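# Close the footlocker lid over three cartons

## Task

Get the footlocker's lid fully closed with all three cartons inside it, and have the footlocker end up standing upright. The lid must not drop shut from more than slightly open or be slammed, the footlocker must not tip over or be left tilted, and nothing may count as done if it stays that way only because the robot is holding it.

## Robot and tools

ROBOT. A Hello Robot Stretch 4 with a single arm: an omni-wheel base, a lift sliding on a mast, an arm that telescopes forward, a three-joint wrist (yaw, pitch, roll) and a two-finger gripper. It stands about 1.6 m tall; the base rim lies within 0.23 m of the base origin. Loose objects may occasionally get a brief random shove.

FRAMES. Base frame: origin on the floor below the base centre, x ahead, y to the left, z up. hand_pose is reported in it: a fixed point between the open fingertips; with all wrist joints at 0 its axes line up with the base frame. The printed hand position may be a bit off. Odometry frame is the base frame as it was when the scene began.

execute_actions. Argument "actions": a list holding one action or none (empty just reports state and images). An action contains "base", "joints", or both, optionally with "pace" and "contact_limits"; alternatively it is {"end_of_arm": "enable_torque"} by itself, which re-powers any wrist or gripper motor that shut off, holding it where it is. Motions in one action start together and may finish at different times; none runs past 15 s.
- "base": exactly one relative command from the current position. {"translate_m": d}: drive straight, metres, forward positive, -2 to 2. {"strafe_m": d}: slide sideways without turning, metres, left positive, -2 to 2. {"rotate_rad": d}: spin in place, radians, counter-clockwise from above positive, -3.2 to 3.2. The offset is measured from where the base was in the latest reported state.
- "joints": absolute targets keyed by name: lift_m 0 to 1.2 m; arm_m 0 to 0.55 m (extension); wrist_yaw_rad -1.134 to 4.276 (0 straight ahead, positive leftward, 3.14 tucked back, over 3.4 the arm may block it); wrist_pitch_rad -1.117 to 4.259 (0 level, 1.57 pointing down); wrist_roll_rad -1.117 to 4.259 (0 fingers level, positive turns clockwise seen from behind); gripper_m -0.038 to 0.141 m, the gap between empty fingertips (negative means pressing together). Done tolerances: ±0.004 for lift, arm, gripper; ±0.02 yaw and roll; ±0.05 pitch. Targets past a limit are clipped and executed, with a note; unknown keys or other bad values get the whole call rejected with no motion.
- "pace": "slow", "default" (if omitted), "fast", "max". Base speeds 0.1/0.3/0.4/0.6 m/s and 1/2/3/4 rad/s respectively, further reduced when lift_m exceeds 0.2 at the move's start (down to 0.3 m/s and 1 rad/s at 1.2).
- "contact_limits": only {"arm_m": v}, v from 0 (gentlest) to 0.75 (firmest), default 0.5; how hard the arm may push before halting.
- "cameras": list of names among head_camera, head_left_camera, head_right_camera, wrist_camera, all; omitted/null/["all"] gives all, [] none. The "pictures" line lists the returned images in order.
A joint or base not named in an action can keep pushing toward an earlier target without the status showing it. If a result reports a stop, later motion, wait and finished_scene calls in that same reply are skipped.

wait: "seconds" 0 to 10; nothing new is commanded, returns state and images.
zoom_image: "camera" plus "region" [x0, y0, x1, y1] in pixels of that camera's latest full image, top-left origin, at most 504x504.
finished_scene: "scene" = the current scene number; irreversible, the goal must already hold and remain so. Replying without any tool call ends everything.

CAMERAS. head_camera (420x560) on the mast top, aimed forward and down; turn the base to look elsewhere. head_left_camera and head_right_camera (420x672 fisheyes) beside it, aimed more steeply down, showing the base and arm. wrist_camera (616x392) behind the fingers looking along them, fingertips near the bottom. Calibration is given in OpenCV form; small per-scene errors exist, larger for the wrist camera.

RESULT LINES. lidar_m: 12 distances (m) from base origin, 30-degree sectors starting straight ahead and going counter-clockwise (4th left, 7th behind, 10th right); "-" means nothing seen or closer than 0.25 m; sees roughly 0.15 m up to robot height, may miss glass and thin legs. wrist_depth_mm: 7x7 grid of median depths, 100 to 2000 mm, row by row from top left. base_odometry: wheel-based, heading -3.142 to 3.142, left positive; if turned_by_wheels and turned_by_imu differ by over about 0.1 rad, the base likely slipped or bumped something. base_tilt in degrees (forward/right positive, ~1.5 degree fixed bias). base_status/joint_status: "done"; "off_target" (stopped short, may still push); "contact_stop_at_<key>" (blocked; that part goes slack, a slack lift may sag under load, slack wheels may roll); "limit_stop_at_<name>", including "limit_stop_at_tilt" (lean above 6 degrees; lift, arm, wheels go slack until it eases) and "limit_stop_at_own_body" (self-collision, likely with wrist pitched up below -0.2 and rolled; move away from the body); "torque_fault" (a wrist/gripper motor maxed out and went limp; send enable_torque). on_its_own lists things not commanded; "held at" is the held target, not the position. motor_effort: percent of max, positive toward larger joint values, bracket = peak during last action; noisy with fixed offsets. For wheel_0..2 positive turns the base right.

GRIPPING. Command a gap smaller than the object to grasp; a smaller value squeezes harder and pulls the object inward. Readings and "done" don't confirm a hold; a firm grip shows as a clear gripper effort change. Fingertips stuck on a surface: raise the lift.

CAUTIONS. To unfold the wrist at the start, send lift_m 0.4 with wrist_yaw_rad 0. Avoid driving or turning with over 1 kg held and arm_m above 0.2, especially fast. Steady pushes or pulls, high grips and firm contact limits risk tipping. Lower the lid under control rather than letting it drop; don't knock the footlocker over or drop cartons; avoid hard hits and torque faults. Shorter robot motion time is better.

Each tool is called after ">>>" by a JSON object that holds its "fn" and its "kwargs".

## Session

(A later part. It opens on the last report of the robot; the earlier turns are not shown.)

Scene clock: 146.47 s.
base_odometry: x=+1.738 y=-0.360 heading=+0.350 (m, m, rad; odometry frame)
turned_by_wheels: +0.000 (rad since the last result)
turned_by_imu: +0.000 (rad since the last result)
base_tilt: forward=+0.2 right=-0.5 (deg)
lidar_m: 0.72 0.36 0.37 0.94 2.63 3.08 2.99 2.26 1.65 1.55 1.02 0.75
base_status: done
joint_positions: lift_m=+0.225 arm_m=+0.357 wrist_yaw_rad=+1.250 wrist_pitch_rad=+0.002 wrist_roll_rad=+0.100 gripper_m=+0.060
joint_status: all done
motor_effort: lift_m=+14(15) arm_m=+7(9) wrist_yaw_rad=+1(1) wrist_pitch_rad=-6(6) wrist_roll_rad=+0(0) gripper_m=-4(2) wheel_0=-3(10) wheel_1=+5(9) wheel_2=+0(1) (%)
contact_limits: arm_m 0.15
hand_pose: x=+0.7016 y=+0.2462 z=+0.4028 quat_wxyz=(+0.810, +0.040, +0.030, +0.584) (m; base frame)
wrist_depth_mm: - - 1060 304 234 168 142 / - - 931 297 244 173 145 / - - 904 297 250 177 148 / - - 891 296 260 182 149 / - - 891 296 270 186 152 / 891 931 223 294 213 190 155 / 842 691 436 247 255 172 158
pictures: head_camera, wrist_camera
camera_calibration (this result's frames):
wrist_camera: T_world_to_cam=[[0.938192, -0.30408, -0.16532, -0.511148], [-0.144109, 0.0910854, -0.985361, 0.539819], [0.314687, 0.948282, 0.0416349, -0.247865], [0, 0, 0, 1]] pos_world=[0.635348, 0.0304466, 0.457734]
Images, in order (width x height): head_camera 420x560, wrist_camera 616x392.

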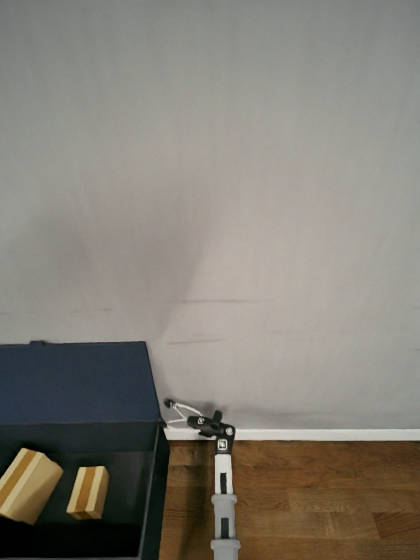

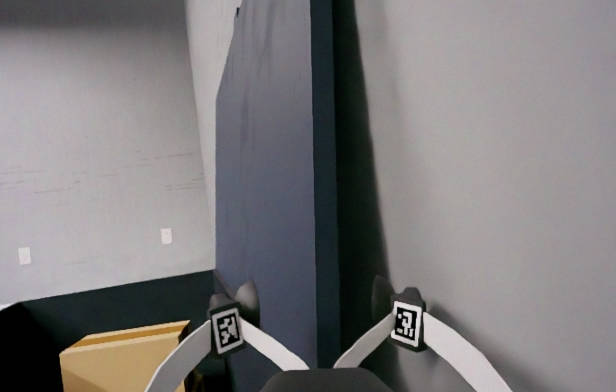

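>>> {"fn": "execute_actions", "kwargs": {"actions": [{"base":{"strafe_m":0.05},"pace":"slow"}], "cameras": ["wrist_camera","head_camera"]}}

Scene clock: 153.27 s.
base_odometry: x=+1.721 y=-0.314 heading=+0.350 (m, m, rad; odometry frame)
turned_by_wheels: +0.000 (rad since the last result)
turned_by_imu: +0.000 (rad since the last result)
base_tilt: forward=+0.2 right=-0.4 (deg)
lidar_m: 0.71 0.32 0.35 0.98 2.55 3.11 2.98 2.33 1.72 1.61 1.04 0.76
base_status: done
joint_positions: lift_m=+0.225 arm_m=+0.357 wrist_yaw_rad=+1.250 wrist_pitch_rad=+0.002 wrist_roll_rad=+0.100 gripper_m=+0.060
joint_status: not commanded
motor_effort: lift_m=+14(14) arm_m=+8(7) wrist_yaw_rad=+1(1) wrist_pitch_rad=-4(5) wrist_roll_rad=+0(2) gripper_m=-4(2) wheel_0=-5(8) wheel_1=+5(11) wheel_2=+0(0) (%)
hand_pose: x=+0.7016 y=+0.2462 z=+0.4028 quat_wxyz=(+0.810, +0.040, +0.030, +0.584) (m; base frame)
wrist_depth_mm: - - 1042 267 225 170 143 / - - 917 266 231 174 147 / - - 917 266 239 178 148 / - - 904 264 236 183 150 / - - 878 266 241 187 153 / 842 878 223 264 204 191 156 / 798 647 436 212 249 174 159
pictures: head_camera, wrist_camera
camera_calibration (this result's frames):
wrist_camera: T_world_to_cam=[[0.938169, -0.304153, -0.165319, -0.511144], [-0.144102, 0.0910965, -0.985361, 0.539817], [0.31476, 0.948258, 0.0416349, -0.247907], [0, 0, 0, 1]] pos_world=[0.635359, 0.0304382, 0.457734]
Images, in order (width x height): head_camera 420x560, wrist_camera 616x392.

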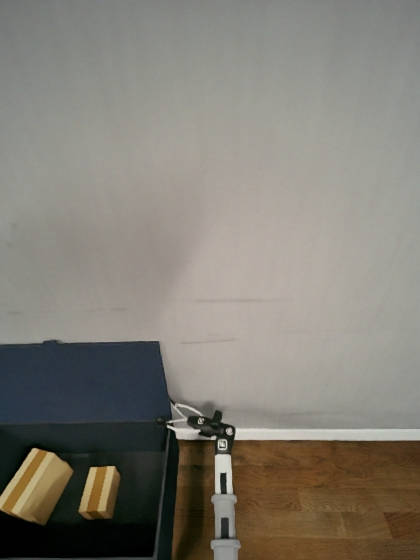

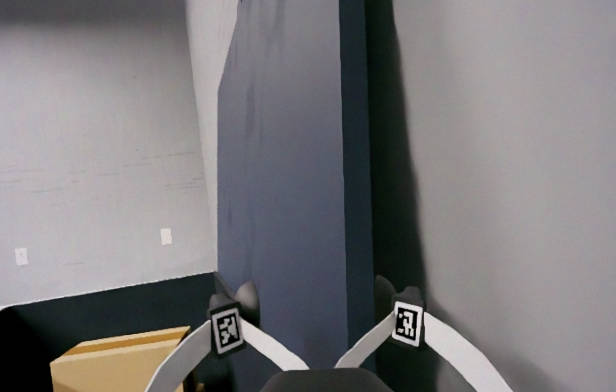

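>>> {"fn": "execute_actions", "kwargs": {"actions": [{"joints":{"lift_m":0.50,"wrist_roll_rad":0.03},"pace":"slow"}], "cameras": ["wrist_camera","head_camera"]}}

Scene clock: 159.53 s.
base_odometry: x=+1.721 y=-0.314 heading=+0.350 (m, m, rad; odometry frame)
turned_by_wheels: +0.000 (rad since the last result)
turned_by_imu: +0.000 (rad since the last result)
base_tilt: forward=+0.2 right=-0.5 (deg)
lidar_m: 0.72 0.33 0.36 0.93 2.55 3.09 2.99 2.34 1.71 1.63 1.03 0.75
base_status: not commanded
joint_positions: lift_m=+0.500 arm_m=+0.357 wrist_yaw_rad=+1.249 wrist_pitch_rad=+0.003 wrist_roll_rad=+0.030 gripper_m=+0.060
joint_status: all done
motor_effort: lift_m=+22(23) arm_m=+7(7) wrist_yaw_rad=+3(14) wrist_pitch_rad=-8(11) wrist_roll_rad=-1(3) gripper_m=-3(4) wheel_0=-5(5) wheel_1=+4(5) wheel_2=+0(0) (%)
hand_pose: x=+0.7019 y=+0.2460 z=+0.6770 quat_wxyz=(+0.811, +0.011, +0.010, +0.585) (m; base frame)
wrist_depth_mm: - - 1464 439 256 180 151 / - - 1618 445 259 183 151 / - - 1808 256 250 185 152 / - - 1308 259 255 187 153 / - - 878 263 244 190 155 / - - 222 266 204 190 156 / - 1983 466 213 236 170 157
pictures: head_camera, wrist_camera
camera_calibration (this result's frames):
wrist_camera: T_world_to_cam=[[0.946633, -0.307652, -0.0961087, -0.518121], [-0.0786438, 0.0687024, -0.994533, 0.775803], [0.312573, 0.949015, 0.040841, -0.257419], [0, 0, 0, 1]] pos_world=[0.631944, 0.0315941, 0.732279]
Images, in order (width x height): head_camera 420x560, wrist_camera 616x392.

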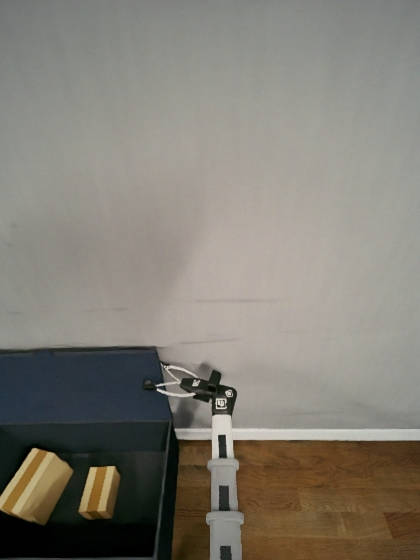

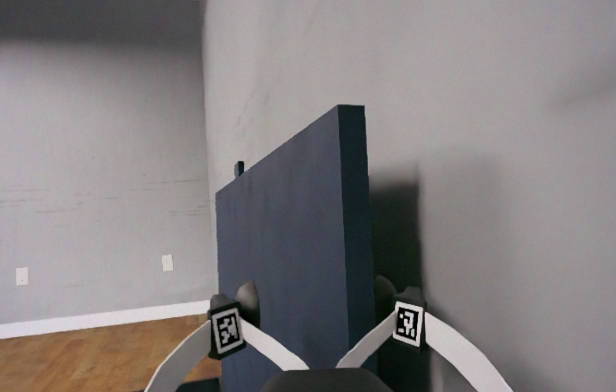

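>>> {"fn": "execute_actions", "kwargs": {"actions": [{"joints":{"gripper_m":0.032},"pace":"slow"}], "cameras": ["wrist_camera"]}}

>>> {"fn": "execute_actions", "kwargs": {"actions": [{"joints":{"arm_m":0.29,"wrist_roll_rad":-0.12,"lift_m":0.51},"pace":"slow"}], "cameras": ["wrist_camera","head_camera"]}}

Scene clock: 170.07 s.
base_odometry: x=+1.721 y=-0.314 heading=+0.350 (m, m, rad; odometry frame)
turned_by_wheels: +0.000 (rad since the last result)
turned_by_imu: +0.000 (rad since the last result)
base_tilt: forward=+0.2 right=-0.3 (deg)
lidar_m: 0.72 0.32 0.35 0.95 2.58 3.09 3.01 2.34 1.70 1.64 1.05 0.76
base_status: not commanded
joint_positions: lift_m=+0.500 arm_m=+0.357 wrist_yaw_rad=+1.249 wrist_pitch_rad=+0.003 wrist_roll_rad=+0.030 gripper_m=+0.032
joint_status: all done
motor_effort: lift_m=+22(23) arm_m=+7(6) wrist_yaw_rad=+3(3) wrist_pitch_rad=-7(7) wrist_roll_rad=+0(0) gripper_m=-4(0) wheel_0=-5(5) wheel_1=+4(4) wheel_2=+0(0) (%)
hand_pose: x=+0.7019 y=+0.2461 z=+0.6771 quat_wxyz=(+0.811, +0.012, +0.010, +0.585) (m; base frame)
wrist_depth_mm: - - 1499 436 257 181 151 / - - 1618 445 262 183 151 / - - 1808 218 265 185 152 / - - 661 224 270 187 153 / - - 732 231 274 189 155 / - - 820 206 208 192 156 / - 1983 402 187 243 170 156
pictures: wrist_camera
camera_calibration (this result's frames):
wrist_camera: T_world_to_cam=[[0.946697, -0.30747, -0.0960622, -0.518186], [-0.0785031, 0.0690064, -0.994523, 0.775718], [0.312415, 0.949052, 0.0411908, -0.257572], [0, 0, 0, 1]] pos_world=[0.631931, 0.0315934, 0.732301]
Images, in order (width x height): wrist_camera 616x392.

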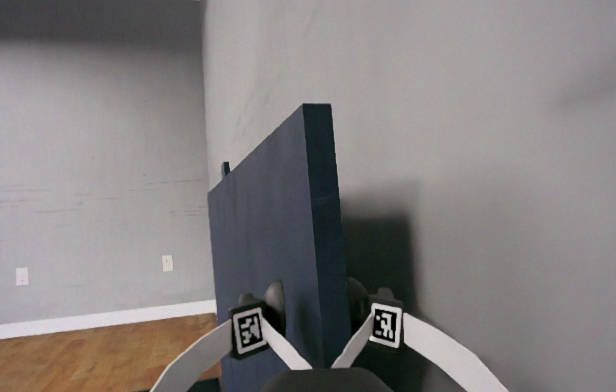

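Scene clock: 172.00 s.
base_odometry: x=+1.721 y=-0.314 heading=+0.350 (m, m, rad; odometry frame)
turned_by_wheels: +0.000 (rad since the last result)
turned_by_imu: +0.000 (rad since the last result)
base_tilt: forward=+0.2 right=-0.4 (deg)
lidar_m: 0.73 0.32 0.36 0.96 2.57 3.09 2.99 2.31 1.73 1.63 1.03 0.75
base_status: not commanded
joint_positions: lift_m=+0.510 arm_m=+0.291 wrist_yaw_rad=+1.251 wrist_pitch_rad=+0.003 wrist_roll_rad=-0.120 gripper_m=+0.032
joint_status: all done
motor_effort: lift_m=+22(23) arm_m=-7(5) wrist_yaw_rad=-2(4) wrist_pitch_rad=-6(6) wrist_roll_rad=-1(5) gripper_m=-5(3) wheel_0=-5(5) wheel_1=+4(4) wheel_2=+0(0) (%)
hand_pose: x=+0.6359 y=+0.2464 z=+0.6871 quat_wxyz=(+0.809, -0.049, -0.034, +0.584) (m; base frame)
wrist_depth_mm: - - - 891 459 309 250 / - - - 842 445 304 242 / - - - 647 433 298 238 / - - 535 213 421 293 235 / - - 676 225 413 287 231 / - - 917 206 208 282 228 / 1618 1661 190 194 347 253 227
pictures: head_camera, wrist_camera
camera_calibration (this result's frames):
wrist_camera: T_world_to_cam=[[0.950319, -0.306569, 0.0539283, -0.560196], [0.0635825, 0.0215846, -0.997743, 0.703975], [0.304713, 0.951604, 0.0400047, -0.232527], [0, 0, 0, 1]] pos_world=[0.558458, 0.0343393, 0.741899]
Images, in order (width x height): head_camera 420x560, wrist_camera 616x392.

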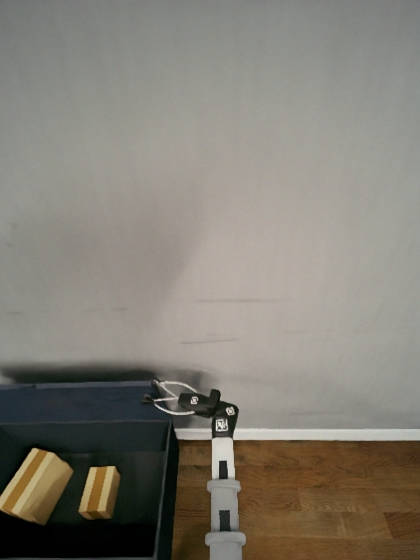

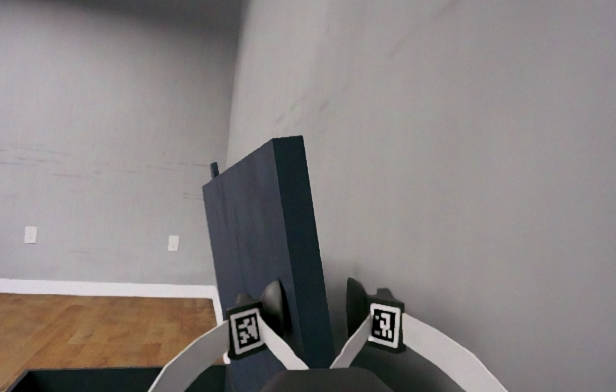

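>>> {"fn": "execute_actions", "kwargs": {"actions": [{"base":{"translate_m":-0.12},"joints":{"wrist_roll_rad":-0.5,"lift_m":0.47,"gripper_m":0.045},"pace":"slow"}], "cameras": ["wrist_camera","head_camera"]}}

Scene clock: 181.23 s.
base_odometry: x=+1.609 y=-0.355 heading=+0.350 (m, m, rad; odometry frame)
turned_by_wheels: +0.000 (rad since the last result)
turned_by_imu: +0.000 (rad since the last result)
base_tilt: forward=+0.1 right=-0.4 (deg)
lidar_m: 0.83 0.42 0.50 3.07 2.52 2.96 2.87 2.35 1.65 1.64 1.20 0.87
base_status: done
joint_positions: lift_m=+0.470 arm_m=+0.291 wrist_yaw_rad=+1.252 wrist_pitch_rad=+0.006 wrist_roll_rad=-0.500 gripper_m=+0.045
joint_status: all done
motor_effort: lift_m=+16(23) arm_m=-6(7) wrist_yaw_rad=-4(7) wrist_pitch_rad=-14(15) wrist_roll_rad=+2(3) gripper_m=-5(4) wheel_0=-4(5) wheel_1=-5(7) wheel_2=+4(11) (%)
hand_pose: x=+0.6356 y=+0.2465 z=+0.6467 quat_wxyz=(+0.785, -0.202, -0.143, +0.568) (m; base frame)
wrist_depth_mm: - - - - 1336 759 549 / - - - - 1078 668 500 / - - - 1661 878 591 462 / - - 707 1118 768 535 421 / 1756 - - 866 668 488 389 / 891 931 415 723 209 445 364 / 878 741 615 192 484 370 343
pictures: head_camera, wrist_camera
camera_calibration (this result's frames):
wrist_camera: T_world_to_cam=[[0.864533, -0.27483, 0.420775, -0.748242], [0.410852, -0.0957191, -0.906664, 0.413038], [0.289455, 0.956716, 0.0301622, -0.216163], [0, 0, 0, 1]] pos_world=[0.539752, 0.0407029, 0.695848]
Images, in order (width x height): head_camera 420x560, wrist_camera 616x392.

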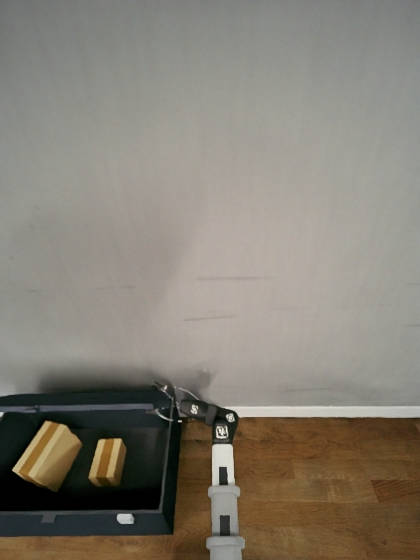

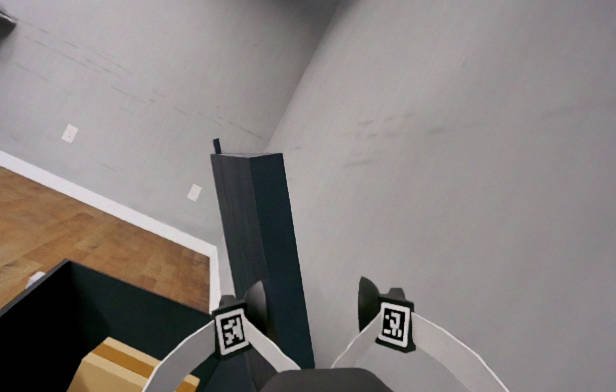

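>>> {"fn": "execute_actions", "kwargs": {"actions": [{"joints":{"wrist_roll_rad":-0.85,"lift_m":0.38,"arm_m":0.19},"pace":"slow"}], "cameras": ["wrist_camera","head_camera"]}}

Scene clock: 187.57 s.
base_odometry: x=+1.609 y=-0.355 heading=+0.350 (m, m, rad; odometry frame)
turned_by_wheels: +0.000 (rad since the last result)
turned_by_imu: +0.000 (rad since the last result)
base_tilt: forward=+0.4 right=-0.4 (deg)
lidar_m: 0.83 0.42 0.50 3.05 2.52 2.97 2.86 2.33 1.71 1.62 1.21 0.88
base_status: not commanded
joint_positions: lift_m=+0.380 arm_m=+0.191 wrist_yaw_rad=+1.250 wrist_pitch_rad=+0.009 wrist_roll_rad=-0.851 gripper_m=+0.045
joint_status: all done
on_its_own: wrist_pitch_rad is at rest, and its effort (-26) is outside its rest range (-23 to +23)
motor_effort: lift_m=+17(17) arm_m=-7(8) wrist_yaw_rad=+0(17) wrist_pitch_rad=-26(23) wrist_roll_rad=+2(3) gripper_m=-5(7) wheel_0=-3(4) wheel_1=-4(5) wheel_2=+4(4) (%)
hand_pose: x=+0.5360 y=+0.2462 z=+0.5558 quat_wxyz=(+0.738, -0.337, -0.238, +0.535) (m; base frame)
wrist_depth_mm: - - - - - 1921 1182 / - - - - - 1366 931 / 1576 - - - 1576 1025 788 / 1205 931 - 1808 1160 842 676 / 831 946 976 1182 931 715 591 / 842 732 741 904 209 615 517 / 732 750 759 195 597 488 462
pictures: head_camera, wrist_camera
camera_calibration (this result's frames):
wrist_camera: T_world_to_cam=[[0.67599, -0.209626, 0.706466, -0.697771], [0.681422, -0.187151, -0.707558, 0.138268], [0.280538, 0.959704, 0.016331, -0.172634], [0, 0, 0, 1]] pos_world=[0.425898, 0.0452843, 0.593604]
Images, in order (width x height): head_camera 420x560, wrist_camera 616x392.

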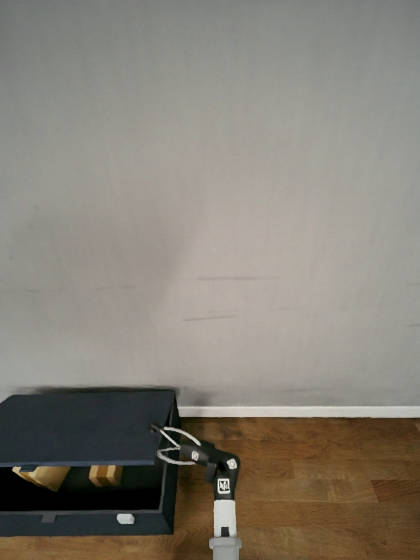

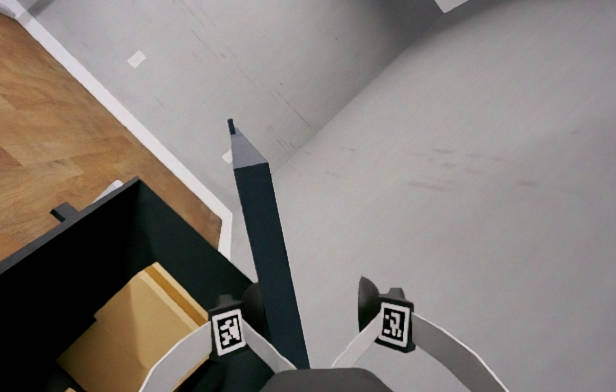

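>>> {"fn": "execute_actions", "kwargs": {"actions": [{"joints":{"wrist_roll_rad":-1.11,"lift_m":0.27,"arm_m":0.125},"pace":"slow"}], "cameras": ["wrist_camera","head_camera","head_left_camera"]}}

Scene clock: 192.00 s.
base_odometry: x=+1.609 y=-0.355 heading=+0.350 (m, m, rad; odometry frame)
turned_by_wheels: +0.000 (rad since the last result)
turned_by_imu: +0.000 (rad since the last result)
base_tilt: forward=+0.1 right=-0.4 (deg)
lidar_m: 0.86 0.41 0.49 3.06 2.50 2.94 2.86 2.33 1.70 1.63 1.21 0.87
base_status: not commanded
joint_positions: lift_m=+0.270 arm_m=+0.126 wrist_yaw_rad=+1.248 wrist_pitch_rad=+0.009 wrist_roll_rad=-1.111 gripper_m=+0.045
joint_status: all done
on_its_own: wrist_pitch_rad is at rest, and its effort (-26) is outside its rest range (-23 to +23)
motor_effort: lift_m=+17(18) arm_m=-7(7) wrist_yaw_rad=+6(16) wrist_pitch_rad=-26(25) wrist_roll_rad=+2(2) gripper_m=-5(7) wheel_0=-2(2) wheel_1=-4(4) wheel_2=+4(4) (%)
hand_pose: x=+0.4717 y=+0.2459 z=+0.4457 quat_wxyz=(+0.688, -0.430, -0.305, +0.499) (m; base frame)
wrist_depth_mm: 1255 - - - - - - / 1025 1808 - - - - 1808 / 904 1397 960 - - 1618 1229 / 759 931 960 - 1499 1182 960 / 276 878 768 1255 1160 917 798 / 178 759 217 442 209 759 668 / 181 196 732 196 691 591 580
pictures: head_camera, head_left_camera, wrist_camera
camera_calibration (this result's frames):
wrist_camera: T_world_to_cam=[[0.481203, -0.144334, 0.864645, -0.571231], [0.831522, -0.237103, -0.502348, -0.0458014], [0.277516, 0.960703, 0.005922, -0.146607], [0, 0, 0, 1]] pos_world=[0.353649, 0.0475384, 0.471772]
Images, in order (width x height): head_camera 420x560, head_left_camera 420x672, wrist_camera 616x392.

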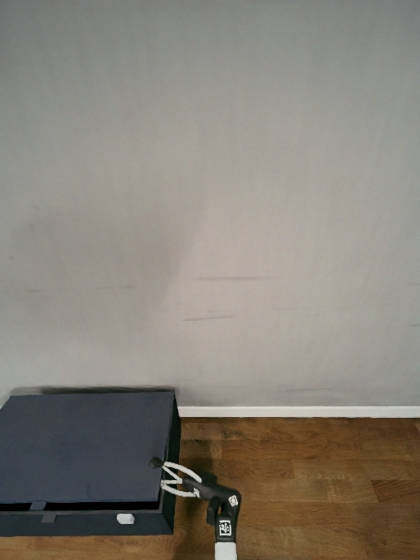

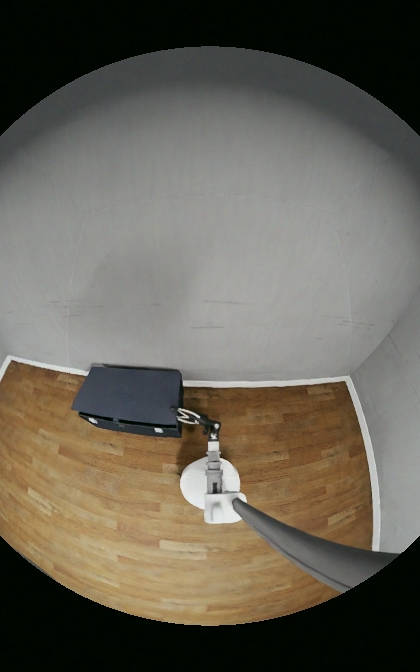

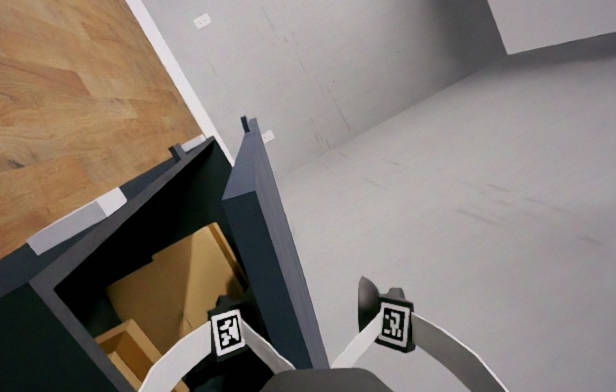

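>>> {"fn": "execute_actions", "kwargs": {"actions": [{"joints":{"lift_m":0.22,"arm_m":0.115},"pace":"slow"}], "cameras": ["wrist_camera","head_camera"]}}

Scene clock: 198.20 s.
base_odometry: x=+1.609 y=-0.355 heading=+0.350 (m, m, rad; odometry frame)
turned_by_wheels: +0.000 (rad since the last result)
turned_by_imu: +0.000 (rad since the last result)
base_tilt: forward=+0.2 right=-0.3 (deg)
lidar_m: 0.81 0.41 0.53 3.06 2.47 2.94 2.86 2.34 1.73 1.63 1.22 0.88
base_status: not commanded
joint_positions: lift_m=+0.220 arm_m=+0.116 wrist_yaw_rad=+1.249 wrist_pitch_rad=+0.009 wrist_roll_rad=-1.111 gripper_m=+0.045
joint_status: all done
on_its_own: wrist_pitch_rad is at rest, and its effort (-25) is outside its rest range (-23 to +23)
motor_effort: lift_m=+17(17) arm_m=-7(8) wrist_yaw_rad=+3(7) wrist_pitch_rad=-25(25) wrist_roll_rad=+2(3) gripper_m=-7(6) wheel_0=-3(2) wheel_1=-4(4) wheel_2=+4(4) (%)
hand_pose: x=+0.4613 y=+0.2460 z=+0.3957 quat_wxyz=(+0.688, -0.430, -0.305, +0.499) (m; base frame)
wrist_depth_mm: 1078 - - - - - - / 917 1576 - - - - 1808 / 788 1281 960 - - 1661 1255 / 691 314 266 1983 1576 1205 976 / 384 198 759 676 1182 946 798 / 176 181 193 262 209 778 683 / 181 185 193 196 699 597 597
pictures: head_camera, wrist_camera
camera_calibration (this result's frames):
wrist_camera: T_world_to_cam=[[0.481333, -0.143888, 0.864647, -0.523189], [0.831743, -0.236335, -0.502345, -0.0625931], [0.276628, 0.960959, 0.00592189, -0.143257], [0, 0, 0, 1]] pos_world=[0.343518, 0.0475905, 0.421779]
Images, in order (width x height): head_camera 420x560, wrist_camera 616x392.

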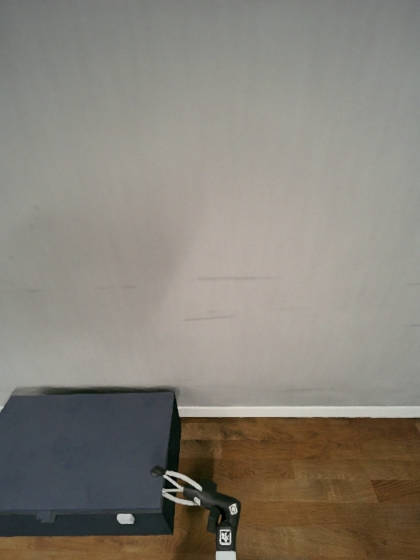

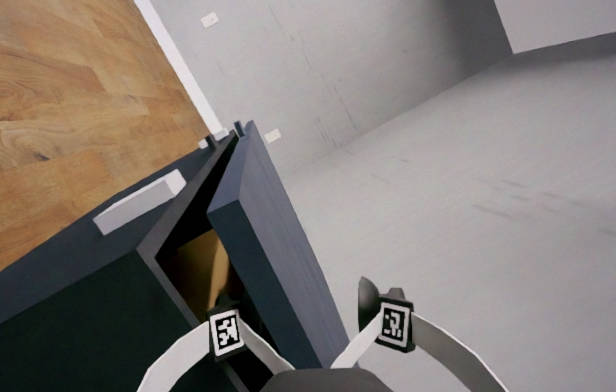

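>>> {"fn": "execute_actions", "kwargs": {"actions": [{"base":{"strafe_m":-0.022},"pace":"slow"}], "cameras": ["wrist_camera"]}}

Scene clock: 204.57 s.
base_odometry: x=+1.616 y=-0.375 heading=+0.351 (m, m, rad; odometry frame)
turned_by_wheels: +0.000 (rad since the last result)
turned_by_imu: +0.001 (rad since the last result)
base_tilt: forward=+0.2 right=-0.5 (deg)
lidar_m: 0.82 0.44 0.49 3.09 2.50 2.96 2.86 2.30 1.69 1.60 1.21 0.88
base_status: done
joint_positions: lift_m=+0.220 arm_m=+0.116 wrist_yaw_rad=+1.252 wrist_pitch_rad=+0.007 wrist_roll_rad=-1.111 gripper_m=+0.045
joint_status: not commanded
motor_effort: lift_m=+17(17) arm_m=-7(7) wrist_yaw_rad=-7(7) wrist_pitch_rad=-20(25) wrist_roll_rad=+3(2) gripper_m=-6(5) wheel_0=+7(12) wheel_1=-4(9) wheel_2=+0(3) (%)
hand_pose: x=+0.4605 y=+0.2466 z=+0.3962 quat_wxyz=(+0.687, -0.429, -0.306, +0.500) (m; base frame)
wrist_depth_mm: 1098 - - - - - - / 931 1618 - - - - 1863 / 809 1281 960 - - 1708 1308 / 707 580 285 - 1618 1229 991 / 418 202 778 715 1205 946 809 / 196 201 208 285 209 778 683 / 201 206 214 220 707 597 585
pictures: wrist_camera
camera_calibration (this result's frames):
wrist_camera: T_world_to_cam=[[0.481301, -0.14383, 0.864675, -0.523172], [0.832832, -0.232627, -0.502271, -0.0629016], [0.273388, 0.961872, 0.00782239, -0.143073], [0, 0, 0, 1]] pos_world=[0.343304, 0.0477373, 0.421899]
Images, in order (width x height): wrist_camera 616x392.

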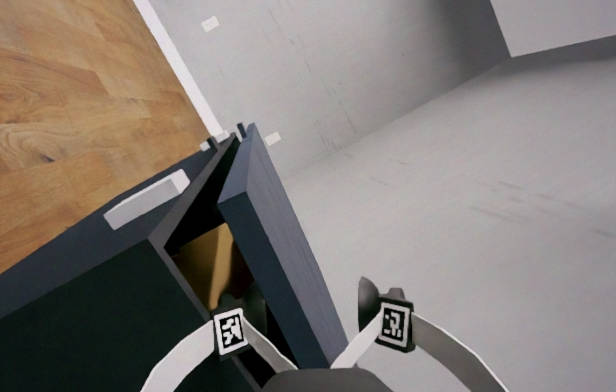

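>>> {"fn": "zoom_image", "kwargs": {"camera": "wrist_camera", "region": [130, 180, 430, 392]}}

Region (130, 180, 430, 392) of wrist_camera's 616x392 image, scaled by 1.680; it fills the top 356 rows of this view, and the rest is white.

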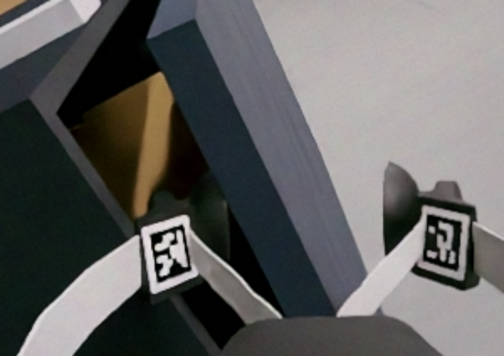

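>>> {"fn": "execute_actions", "kwargs": {"actions": [{"joints":{"lift_m":0.21},"pace":"slow"}], "cameras": ["wrist_camera"]}}

Scene clock: 208.57 s.
base_odometry: x=+1.616 y=-0.375 heading=+0.351 (m, m, rad; odometry frame)
turned_by_wheels: +0.000 (rad since the last result)
turned_by_imu: +0.000 (rad since the last result)
base_tilt: forward=+0.3 right=-0.5 (deg)
lidar_m: 0.83 0.44 0.50 3.09 2.50 2.94 2.88 2.30 1.68 1.60 1.22 0.88
base_status: not commanded
joint_positions: lift_m=+0.210 arm_m=+0.116 wrist_yaw_rad=+1.255 wrist_pitch_rad=-0.001 wrist_roll_rad=-1.110 gripper_m=+0.045
joint_status: all done
motor_effort: lift_m=+13(17) arm_m=-5(7) wrist_yaw_rad=-13(13) wrist_pitch_rad=+3(19) wrist_roll_rad=+0(3) gripper_m=-3(8) wheel_0=+7(7) wheel_1=-4(4) wheel_2=+0(0) (%)
hand_pose: x=+0.4597 y=+0.2470 z=+0.3888 quat_wxyz=(+0.688, -0.426, -0.310, +0.499) (m; base frame)
wrist_depth_mm: 1118 - - - - - - / 931 1661 - - - - 1921 / 809 1308 1921 - - 1756 1308 / 707 621 301 - 1618 1229 1008 / 418 197 778 768 1182 960 820 / 195 199 206 235 210 788 691 / 200 206 213 162 715 609 597
pictures: wrist_camera
camera_calibration (this result's frames):
wrist_camera: T_world_to_cam=[[0.479974, -0.149401, 0.864468, -0.514272], [0.83434, -0.226785, -0.50244, -0.0679455], [0.271113, 0.962418, 0.0158002, -0.14539], [0, 0, 0, 1]] pos_world=[0.342944, 0.0476842, 0.41273]
Images, in order (width x height): wrist_camera 616x392.

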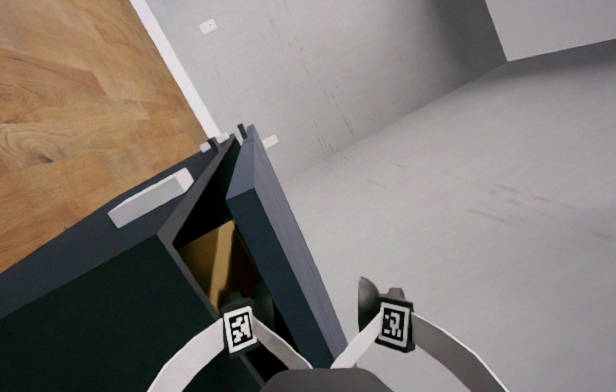

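>>> {"fn": "execute_actions", "kwargs": {"actions": [{"base":{"strafe_m":0.02},"joints":{"lift_m":0.28},"pace":"slow"}], "cameras": []}}

>>> {"fn": "execute_actions", "kwargs": {"actions": [{"joints":{"lift_m":0.33,"wrist_pitch_rad":0.2,"gripper_m":0.06},"pace":"slow"}], "cameras": ["wrist_camera"]}}

Scene clock: 226.40 s.
base_odometry: x=+1.609 y=-0.357 heading=+0.350 (m, m, rad; odometry frame)
turned_by_wheels: +0.000 (rad since the last result)
turned_by_imu: +0.000 (rad since the last result)
base_tilt: forward=+0.2 right=-0.3 (deg)
lidar_m: 0.84 0.43 0.52 3.07 2.49 2.94 2.86 2.33 1.70 1.63 1.20 0.86
base_status: done
joint_positions: lift_m=+0.279 arm_m=+0.116 wrist_yaw_rad=+1.247 wrist_pitch_rad=+0.009 wrist_roll_rad=-1.111 gripper_m=+0.045
joint_status: all done
on_its_own: wrist_pitch_rad is at rest, and its effort (-26) is outside its rest range (-23 to +23)
motor_effort: lift_m=+24(25) arm_m=-5(5) wrist_yaw_rad=+8(13) wrist_pitch_rad=-26(28) wrist_roll_rad=+2(3) gripper_m=-7(5) wheel_0=-7(10) wheel_1=+4(10) wheel_2=+0(1) (%)
hand_pose: x=+0.4615 y=+0.2458 z=+0.4550 quat_wxyz=(+0.688, -0.430, -0.305, +0.498) (m; base frame)
wrist_depth_mm: 1229 - - - - - - / 1060 1863 - - - - 1808 / 917 1430 - - - 1708 1281 / 798 809 960 - 1537 1205 976 / 281 842 768 1308 1138 931 798 / 204 768 215 591 209 768 683 / 185 525 768 199 699 603 591
pictures: none
No camera images: the call's "cameras" was empty. Leave "cameras" out to get every camera's image.

Scene clock: 227.67 s.
base_odometry: x=+1.609 y=-0.356 heading=+0.351 (m, m, rad; odometry frame)
turned_by_wheels: +0.000 (rad since the last result)
turned_by_imu: +0.000 (rad since the last result)
base_tilt: forward=+0.2 right=-0.3 (deg)
lidar_m: 0.84 0.41 0.52 3.06 2.48 2.93 2.87 2.32 1.69 1.63 1.22 0.90
base_status: not commanded
joint_positions: lift_m=+0.329 arm_m=+0.116 wrist_yaw_rad=+1.249 wrist_pitch_rad=+0.208 wrist_roll_rad=-1.111 gripper_m=+0.060
joint_status: all done
motor_effort: lift_m=+24(25) arm_m=-6(6) wrist_yaw_rad=+3(8) wrist_pitch_rad=-20(23) wrist_roll_rad=+2(2) gripper_m=-6(7) wheel_0=-3(6) wheel_1=+4(4) wheel_2=+0(0) (%)
hand_pose: x=+0.4591 y=+0.2402 z=+0.4482 quat_wxyz=(+0.654, -0.477, -0.235, +0.539) (m; base frame)
wrist_depth_mm: 917 1366 - - - - - / 820 1138 - - - - 1618 / 723 991 1182 778 - 1537 1205 / 661 768 1008 436 1576 1182 946 / 574 319 210 330 1160 917 768 / 212 654 208 267 213 759 661 / 220 220 580 211 691 615 580
pictures: wrist_camera
camera_calibration (this result's frames):
wrist_camera: T_world_to_cam=[[0.535164, 0.0178851, 0.844559, -0.622884], [0.800202, -0.331107, -0.500045, 0.000431725], [0.270696, 0.943424, -0.191509, -0.0418975], [0, 0, 0, 1]] pos_world=[0.344341, 0.0508104, 0.518254]
Images, in order (width x height): wrist_camera 616x392.

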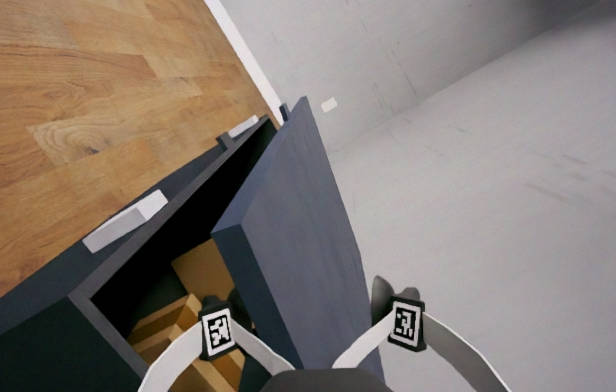

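>>> {"fn": "execute_actions", "kwargs": {"actions": [{"base":{"strafe_m":0.02},"joints":{"lift_m":0.36,"arm_m":0.13},"pace":"slow"}], "cameras": []}}

>>> {"fn": "execute_actions", "kwargs": {"actions": [{"joints":{"wrist_pitch_rad":0.4},"pace":"slow"}], "cameras": ["wrist_camera"]}}

Scene clock: 233.40 s.
base_odometry: x=+1.603 y=-0.338 heading=+0.351 (m, m, rad; odometry frame)
turned_by_wheels: +0.000 (rad since the last result)
turned_by_imu: +0.000 (rad since the last result)
base_tilt: forward=+0.2 right=-0.3 (deg)
lidar_m: 0.76 0.41 0.53 3.03 2.47 2.97 2.88 2.31 1.71 1.64 1.20 0.87
base_status: done
joint_positions: lift_m=+0.360 arm_m=+0.129 wrist_yaw_rad=+1.250 wrist_pitch_rad=+0.209 wrist_roll_rad=-1.111 gripper_m=+0.060
joint_status: all done
on_its_own: wrist_pitch_rad is at rest, and its effort (-25) is outside its rest range (-23 to +23)
motor_effort: lift_m=+24(25) arm_m=+8(9) wrist_yaw_rad=+0(6) wrist_pitch_rad=-25(25) wrist_roll_rad=+4(2) gripper_m=-5(4) wheel_0=-6(10) wheel_1=+6(8) wheel_2=+0(2) (%)
hand_pose: x=+0.4714 y=+0.2403 z=+0.4779 quat_wxyz=(+0.653, -0.477, -0.235, +0.539) (m; base frame)
wrist_depth_mm: 960 1430 - - - - - / 854 1205 - - - - 1576 / 768 1060 976 798 - 1537 1182 / 707 842 1008 473 1537 1160 917 / 319 798 186 366 1138 904 759 / 554 654 183 298 212 750 647 / 525 549 569 205 699 603 574
pictures: none
No camera images: the call's "cameras" was empty. Leave "cameras" out to get every camera's image.

Scene clock: 234.13 s.
base_odometry: x=+1.603 y=-0.338 heading=+0.351 (m, m, rad; odometry frame)
turned_by_wheels: +0.000 (rad since the last result)
turned_by_imu: +0.000 (rad since the last result)
base_tilt: forward=+0.2 right=-0.4 (deg)
lidar_m: 0.81 0.41 0.52 3.04 2.48 2.97 2.85 2.33 1.75 1.64 1.23 0.90
base_status: not commanded
joint_positions: lift_m=+0.360 arm_m=+0.129 wrist_yaw_rad=+1.253 wrist_pitch_rad=+0.406 wrist_roll_rad=-1.110 gripper_m=+0.060
joint_status: all done
motor_effort: lift_m=+24(24) arm_m=+8(8) wrist_yaw_rad=-6(8) wrist_pitch_rad=-15(22) wrist_roll_rad=+2(3) gripper_m=-7(5) wheel_0=-2(5) wheel_1=+6(6) wheel_2=+0(0) (%)
hand_pose: x=+0.4655 y=+0.2244 z=+0.4238 quat_wxyz=(+0.612, -0.519, -0.164, +0.574) (m; base frame)
wrist_depth_mm: 732 960 1464 - - - - / 676 866 1229 1576 - - 1499 / 621 768 991 399 1808 1537 1138 / 574 668 293 298 715 1160 904 / 525 359 195 262 539 917 750 / 244 226 202 235 213 768 654 / 257 237 238 208 342 591 569
pictures: wrist_camera
camera_calibration (this result's frames):
wrist_camera: T_world_to_cam=[[0.586083, 0.173972, 0.791353, -0.641653], [0.770805, -0.42074, -0.478369, 0.00251698], [0.249731, 0.890343, -0.380688, 0.0684511], [0, 0, 0, 1]] pos_world=[0.357027, 0.0517438, 0.535036]
Images, in order (width x height): wrist_camera 616x392.

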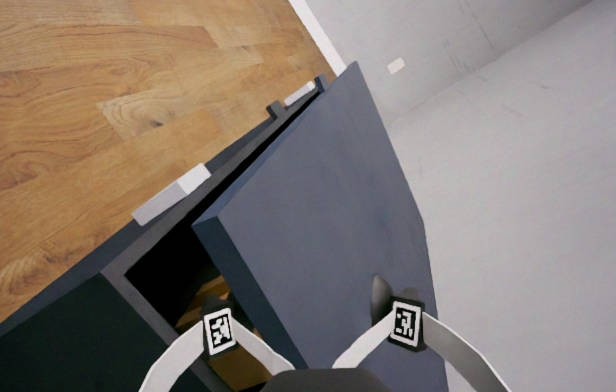

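>>> {"fn": "execute_actions", "kwargs": {"actions": [{"base":{"strafe_m":-0.012},"joints":{"lift_m":0.345},"pace":"slow"}], "cameras": ["wrist_camera"]}}

Scene clock: 237.07 s.
base_odometry: x=+1.607 y=-0.349 heading=+0.351 (m, m, rad; odometry frame)
turned_by_wheels: +0.000 (rad since the last result)
turned_by_imu: +0.000 (rad since the last result)
base_tilt: forward=+0.2 right=-0.4 (deg)
lidar_m: 0.84 0.39 0.47 3.06 2.45 2.95 2.86 2.34 1.71 1.63 1.24 0.87
base_status: done
joint_positions: lift_m=+0.345 arm_m=+0.129 wrist_yaw_rad=+1.251 wrist_pitch_rad=+0.407 wrist_roll_rad=-1.110 gripper_m=+0.060
joint_status: all done
motor_effort: lift_m=+17(23) arm_m=+8(8) wrist_yaw_rad=-3(7) wrist_pitch_rad=-20(20) wrist_roll_rad=+2(2) gripper_m=-4(6) wheel_0=+5(7) wheel_1=-3(8) wheel_2=+0(1) (%)
hand_pose: x=+0.4658 y=+0.2241 z=+0.4091 quat_wxyz=(+0.612, -0.519, -0.163, +0.574) (m; base frame)
wrist_depth_mm: 715 931 1430 - - - - / 647 842 1205 820 - - 1537 / 597 768 946 379 1708 1499 1160 / 549 661 237 304 683 1138 904 / 512 242 661 265 517 917 759 / 262 237 215 238 213 759 654 / 279 258 244 223 327 585 574
pictures: wrist_camera
camera_calibration (this result's frames):
wrist_camera: T_world_to_cam=[[0.586567, 0.174062, 0.790976, -0.630213], [0.770122, -0.422185, -0.478196, -0.00427732], [0.250702, 0.889642, -0.381688, 0.063194], [0, 0, 0, 1]] pos_world=[0.357113, 0.0516699, 0.520558]
Images, in order (width x height): wrist_camera 616x392.

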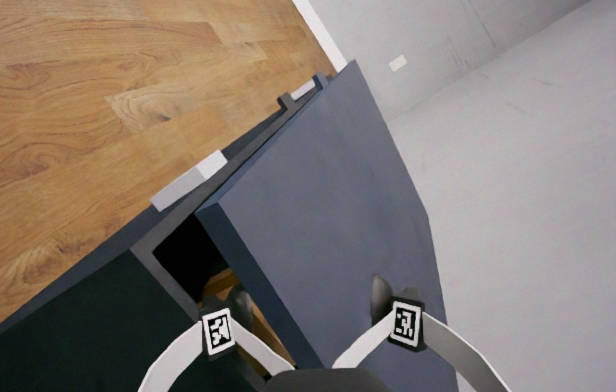

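>>> {"fn": "execute_actions", "kwargs": {"actions": [{"joints":{"lift_m":0.335},"pace":"slow"}], "cameras": ["wrist_camera"]}}

Scene clock: 239.60 s.
base_odometry: x=+1.607 y=-0.349 heading=+0.351 (m, m, rad; odometry frame)
turned_by_wheels: +0.000 (rad since the last result)
turned_by_imu: +0.000 (rad since the last result)
base_tilt: forward=+0.3 right=-0.3 (deg)
lidar_m: 0.81 0.41 0.48 3.05 2.46 2.94 2.87 2.31 1.72 1.62 1.23 0.89
base_status: not commanded
joint_positions: lift_m=+0.335 arm_m=+0.129 wrist_yaw_rad=+1.251 wrist_pitch_rad=+0.407 wrist_roll_rad=-1.110 gripper_m=+0.060
joint_status: all done
motor_effort: lift_m=+16(16) arm_m=+7(7) wrist_yaw_rad=-4(4) wrist_pitch_rad=-19(20) wrist_roll_rad=+1(1) gripper_m=-6(5) wheel_0=+5(5) wheel_1=-3(3) wheel_2=+0(0) (%)
hand_pose: x=+0.4658 y=+0.2241 z=+0.3991 quat_wxyz=(+0.612, -0.519, -0.163, +0.574) (m; base frame)
wrist_depth_mm: 699 904 1397 - - - - / 634 820 1160 917 - - 1499 / 591 750 891 382 1661 1499 1118 / 549 627 232 306 654 1160 904 / 500 230 219 266 496 917 759 / 263 238 214 237 213 750 654 / 281 259 241 224 317 530 569
pictures: wrist_camera
camera_calibration (this result's frames):
wrist_camera: T_world_to_cam=[[0.586562, 0.174193, 0.79095, -0.622319], [0.770166, -0.422118, -0.478185, -0.00906105], [0.250578, 0.889648, -0.381756, 0.0594632], [0, 0, 0, 1]] pos_world=[0.357107, 0.0516772, 0.510591]
Images, in order (width x height): wrist_camera 616x392.

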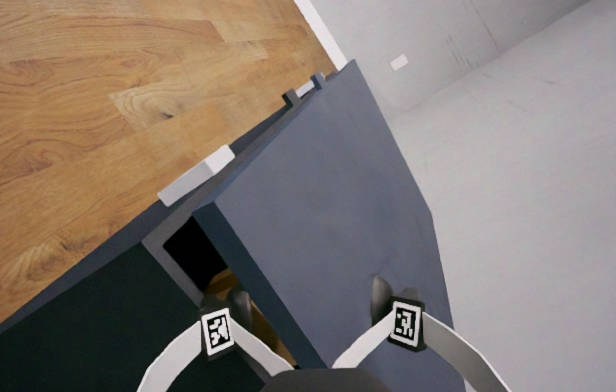

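>>> {"fn": "execute_actions", "kwargs": {"actions": [{"joints":{"lift_m":0.326},"pace":"slow"}], "cameras": ["wrist_camera"]}}

Scene clock: 241.70 s.
base_odometry: x=+1.607 y=-0.349 heading=+0.351 (m, m, rad; odometry frame)
turned_by_wheels: +0.000 (rad since the last result)
turned_by_imu: +0.000 (rad since the last result)
base_tilt: forward=+0.3 right=-0.3 (deg)
lidar_m: 0.86 0.41 0.52 3.04 2.46 2.94 2.87 2.34 1.72 1.63 1.23 0.88
base_status: not commanded
joint_positions: lift_m=+0.327 arm_m=+0.129 wrist_yaw_rad=+1.251 wrist_pitch_rad=+0.401 wrist_roll_rad=-1.109 gripper_m=+0.060
joint_status: all done
motor_effort: lift_m=+11(15) arm_m=+7(8) wrist_yaw_rad=-2(4) wrist_pitch_rad=-2(19) wrist_roll_rad=+0(1) gripper_m=-2(6) wheel_0=+1(5) wheel_1=-3(3) wheel_2=+0(0) (%)
hand_pose: x=+0.4661 y=+0.2246 z=+0.3921 quat_wxyz=(+0.614, -0.518, -0.165, +0.573) (m; base frame)
wrist_depth_mm: 699 917 1397 - - - - / 627 820 1160 723 - - 1499 / 585 741 891 377 1661 1499 1118 / 544 621 223 300 668 1138 904 / 492 227 647 259 496 917 741 / 260 239 216 234 213 741 640 / 282 260 243 224 312 535 569
pictures: wrist_camera
camera_calibration (this result's frames):
wrist_camera: T_world_to_cam=[[0.586035, 0.16909, 0.792447, -0.61624], [0.770161, -0.420179, -0.479897, -0.0122342], [0.251824, 0.891548, -0.376466, 0.0531579], [0, 0, 0, 1]] pos_world=[0.357174, 0.0516666, 0.502479]
Images, in order (width x height): wrist_camera 616x392.

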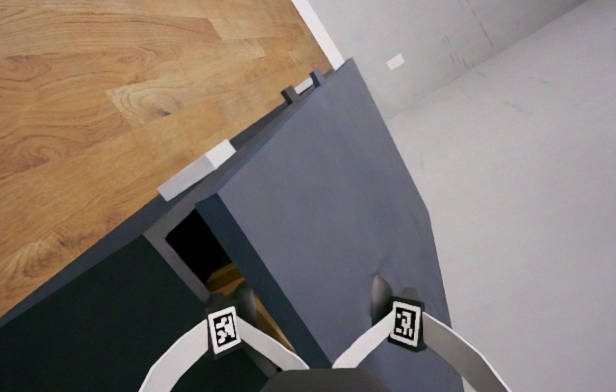

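On the rim again; withdraw in small increments.

>>> {"fn": "execute_actions", "kwargs": {"actions": [{"base":{"strafe_m":-0.006},"pace":"slow"}], "cameras": ["wrist_camera"]}}

Scene clock: 244.40 s.
base_odometry: x=+1.609 y=-0.354 heading=+0.350 (m, m, rad; odometry frame)
turned_by_wheels: +0.000 (rad since the last result)
turned_by_imu: +0.000 (rad since the last result)
base_tilt: forward=+0.3 right=-0.4 (deg)
lidar_m: 0.84 0.43 0.52 3.05 2.49 2.96 2.85 2.36 1.71 1.63 1.22 0.88
base_status: done
joint_positions: lift_m=+0.326 arm_m=+0.129 wrist_yaw_rad=+1.249 wrist_pitch_rad=+0.406 wrist_roll_rad=-1.111 gripper_m=+0.060
joint_status: not commanded
motor_effort: lift_m=+16(16) arm_m=+7(8) wrist_yaw_rad=+3(5) wrist_pitch_rad=-16(19) wrist_roll_rad=+2(2) gripper_m=-4(3) wheel_0=+3(6) wheel_1=-6(9) wheel_2=-1(0) (%)
hand_pose: x=+0.4664 y=+0.2238 z=+0.3905 quat_wxyz=(+0.613, -0.519, -0.163, +0.573) (m; base frame)
wrist_depth_mm: 691 904 1366 - - - - / 634 809 1138 798 - - 1537 / 574 741 891 397 1661 1499 1118 / 539 640 235 314 654 1138 904 / 496 233 225 271 488 917 741 / 273 247 219 244 213 732 647 / 291 268 251 232 314 508 574
pictures: wrist_camera
camera_calibration (this result's frames):
wrist_camera: T_world_to_cam=[[0.586579, 0.171977, 0.791422, -0.615485], [0.769453, -0.423261, -0.478322, -0.0131481], [0.252717, 0.889536, -0.380604, 0.0547851], [0, 0, 0, 1]] pos_world=[0.357302, 0.0515508, 0.50167]
Images, in order (width x height): wrist_camera 616x392.

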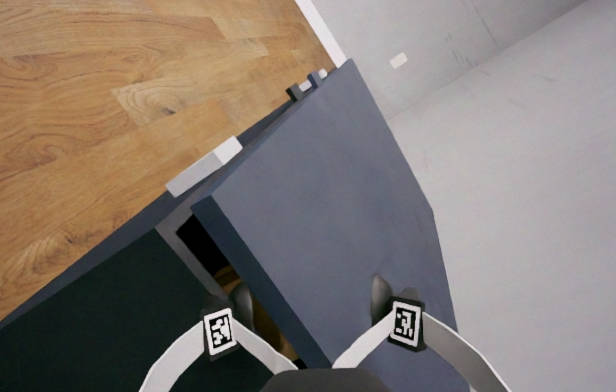

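The wedge is working; finger is off the rim and still carrying the lid. Lower more.

>>> {"fn": "execute_actions", "kwargs": {"actions": [{"joints":{"lift_m":0.317},"pace":"slow"}], "cameras": ["wrist_camera"]}}

Scene clock: 247.50 s.
base_odometry: x=+1.609 y=-0.354 heading=+0.350 (m, m, rad; odometry frame)
turned_by_wheels: +0.000 (rad since the last result)
turned_by_imu: +0.000 (rad since the last result)
base_tilt: forward=+0.2 right=-0.4 (deg)
lidar_m: 0.84 0.41 0.52 3.03 2.48 2.97 2.85 2.32 1.70 1.64 1.20 0.90
base_status: not commanded
joint_positions: lift_m=+0.318 arm_m=+0.129 wrist_yaw_rad=+1.251 wrist_pitch_rad=+0.402 wrist_roll_rad=-1.110 gripper_m=+0.060
joint_status: all done
motor_effort: lift_m=+12(17) arm_m=+7(7) wrist_yaw_rad=-3(3) wrist_pitch_rad=-2(16) wrist_roll_rad=+1(2) gripper_m=-2(4) wheel_0=+2(3) wheel_1=-6(6) wheel_2=+0(0) (%)
hand_pose: x=+0.4661 y=+0.2246 z=+0.3830 quat_wxyz=(+0.614, -0.518, -0.165, +0.573) (m; base frame)
wrist_depth_mm: 683 904 1397 - - - - / 627 809 1160 798 - - 1499 / 574 723 878 387 1708 1537 1118 / 535 621 230 310 647 1118 904 / 488 233 222 264 484 904 741 / 270 246 220 239 213 732 654 / 290 268 250 228 307 500 569
pictures: wrist_camera
camera_calibration (this result's frames):
wrist_camera: T_world_to_cam=[[0.585526, 0.169623, 0.792709, -0.609009], [0.770658, -0.419834, -0.479402, -0.0170837], [0.251489, 0.89161, -0.376544, 0.0498526], [0, 0, 0, 1]] pos_world=[0.357219, 0.0516804, 0.493349]
Images, in order (width x height): wrist_camera 616x392.

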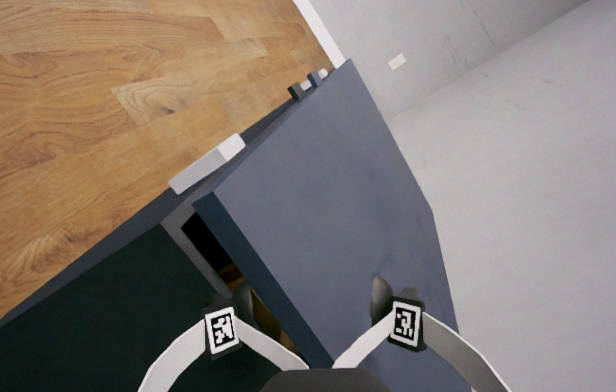

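>>> {"fn": "execute_actions", "kwargs": {"actions": [{"base":{"strafe_m":-0.004},"pace":"slow"}], "cameras": ["wrist_camera"]}}

Scene clock: 249.63 s.
base_odometry: x=+1.610 y=-0.358 heading=+0.350 (m, m, rad; odometry frame)
turned_by_wheels: +0.000 (rad since the last result)
turned_by_imu: +0.000 (rad since the last result)
base_tilt: forward=+0.2 right=-0.2 (deg)
lidar_m: 0.83 0.39 0.52 3.05 2.49 2.94 2.87 2.32 1.69 1.60 1.23 0.88
base_status: done
joint_positions: lift_m=+0.317 arm_m=+0.129 wrist_yaw_rad=+1.252 wrist_pitch_rad=+0.400 wrist_roll_rad=-1.110 gripper_m=+0.060
joint_status: not commanded
motor_effort: lift_m=+13(14) arm_m=+7(7) wrist_yaw_rad=-7(7) wrist_pitch_rad=+0(4) wrist_roll_rad=+0(1) gripper_m=-2(2) wheel_0=+5(5) wheel_1=-6(9) wheel_2=+0(0) (%)
hand_pose: x=+0.4658 y=+0.2250 z=+0.3831 quat_wxyz=(+0.613, -0.518, -0.166, +0.573) (m; base frame)
wrist_depth_mm: 676 917 1366 - - - - / 621 809 1138 1430 - - 1537 / 574 723 878 389 1708 1537 1138 / 530 634 231 306 647 1138 917 / 488 235 227 264 488 904 768 / 272 247 220 242 213 732 647 / 291 271 249 195 304 496 569
pictures: wrist_camera
camera_calibration (this result's frames):
wrist_camera: T_world_to_cam=[[0.585056, 0.169589, 0.793063, -0.608939], [0.771346, -0.418377, -0.479568, -0.0172712], [0.25047, 0.8923, -0.375586, 0.0496325], [0, 0, 0, 1]] pos_world=[0.357154, 0.0517563, 0.493286]
Images, in order (width x height): wrist_camera 616x392.

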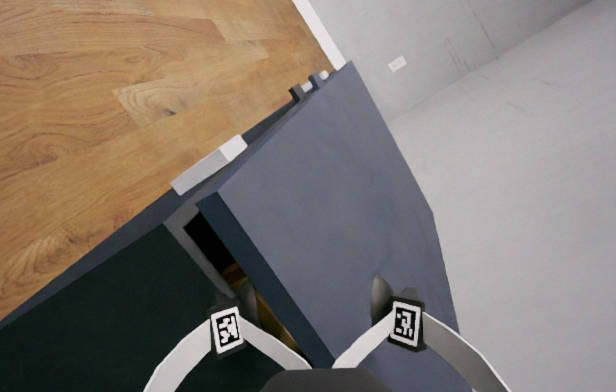

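>>> {"fn": "execute_actions", "kwargs": {"actions": [{"base":{"strafe_m":-0.004},"pace":"slow"}], "cameras": ["wrist_camera"]}}

Scene clock: 252.33 s.
base_odometry: x=+1.611 y=-0.362 heading=+0.350 (m, m, rad; odometry frame)
turned_by_wheels: +0.000 (rad since the last result)
turned_by_imu: +0.000 (rad since the last result)
base_tilt: forward=+0.1 right=-0.2 (deg)
lidar_m: 0.84 0.43 0.52 3.07 2.46 2.94 2.88 2.29 1.71 1.62 1.18 0.88
base_status: done
joint_positions: lift_m=+0.317 arm_m=+0.129 wrist_yaw_rad=+1.251 wrist_pitch_rad=+0.401 wrist_roll_rad=-1.110 gripper_m=+0.060
joint_status: not commanded
motor_effort: lift_m=+14(14) arm_m=+7(7) wrist_yaw_rad=-2(7) wrist_pitch_rad=-2(2) wrist_roll_rad=+1(0) gripper_m=-3(2) wheel_0=+3(3) wheel_1=-4(9) wheel_2=+0(1) (%)
hand_pose: x=+0.4662 y=+0.2246 z=+0.3830 quat_wxyz=(+0.614, -0.518, -0.165, +0.573) (m; base frame)
wrist_depth_mm: 683 904 1366 - - - - / 627 798 1160 788 - - 1499 / 574 723 878 402 1756 1464 1138 / 535 627 235 319 661 1138 904 / 488 241 228 273 492 891 759 / 281 256 233 250 213 732 647 / 300 278 255 237 310 496 564
pictures: wrist_camera
camera_calibration (this result's frames):
wrist_camera: T_world_to_cam=[[0.58544, 0.168833, 0.792941, -0.608978], [0.77055, -0.419922, -0.479499, -0.0170764], [0.252018, 0.891718, -0.375933, 0.0493341], [0, 0, 0, 1]] pos_world=[0.357245, 0.0516527, 0.493242]
Images, in order (width x height): wrist_camera 616x392.

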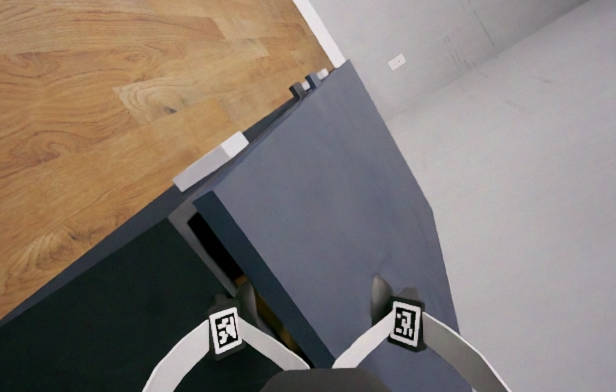

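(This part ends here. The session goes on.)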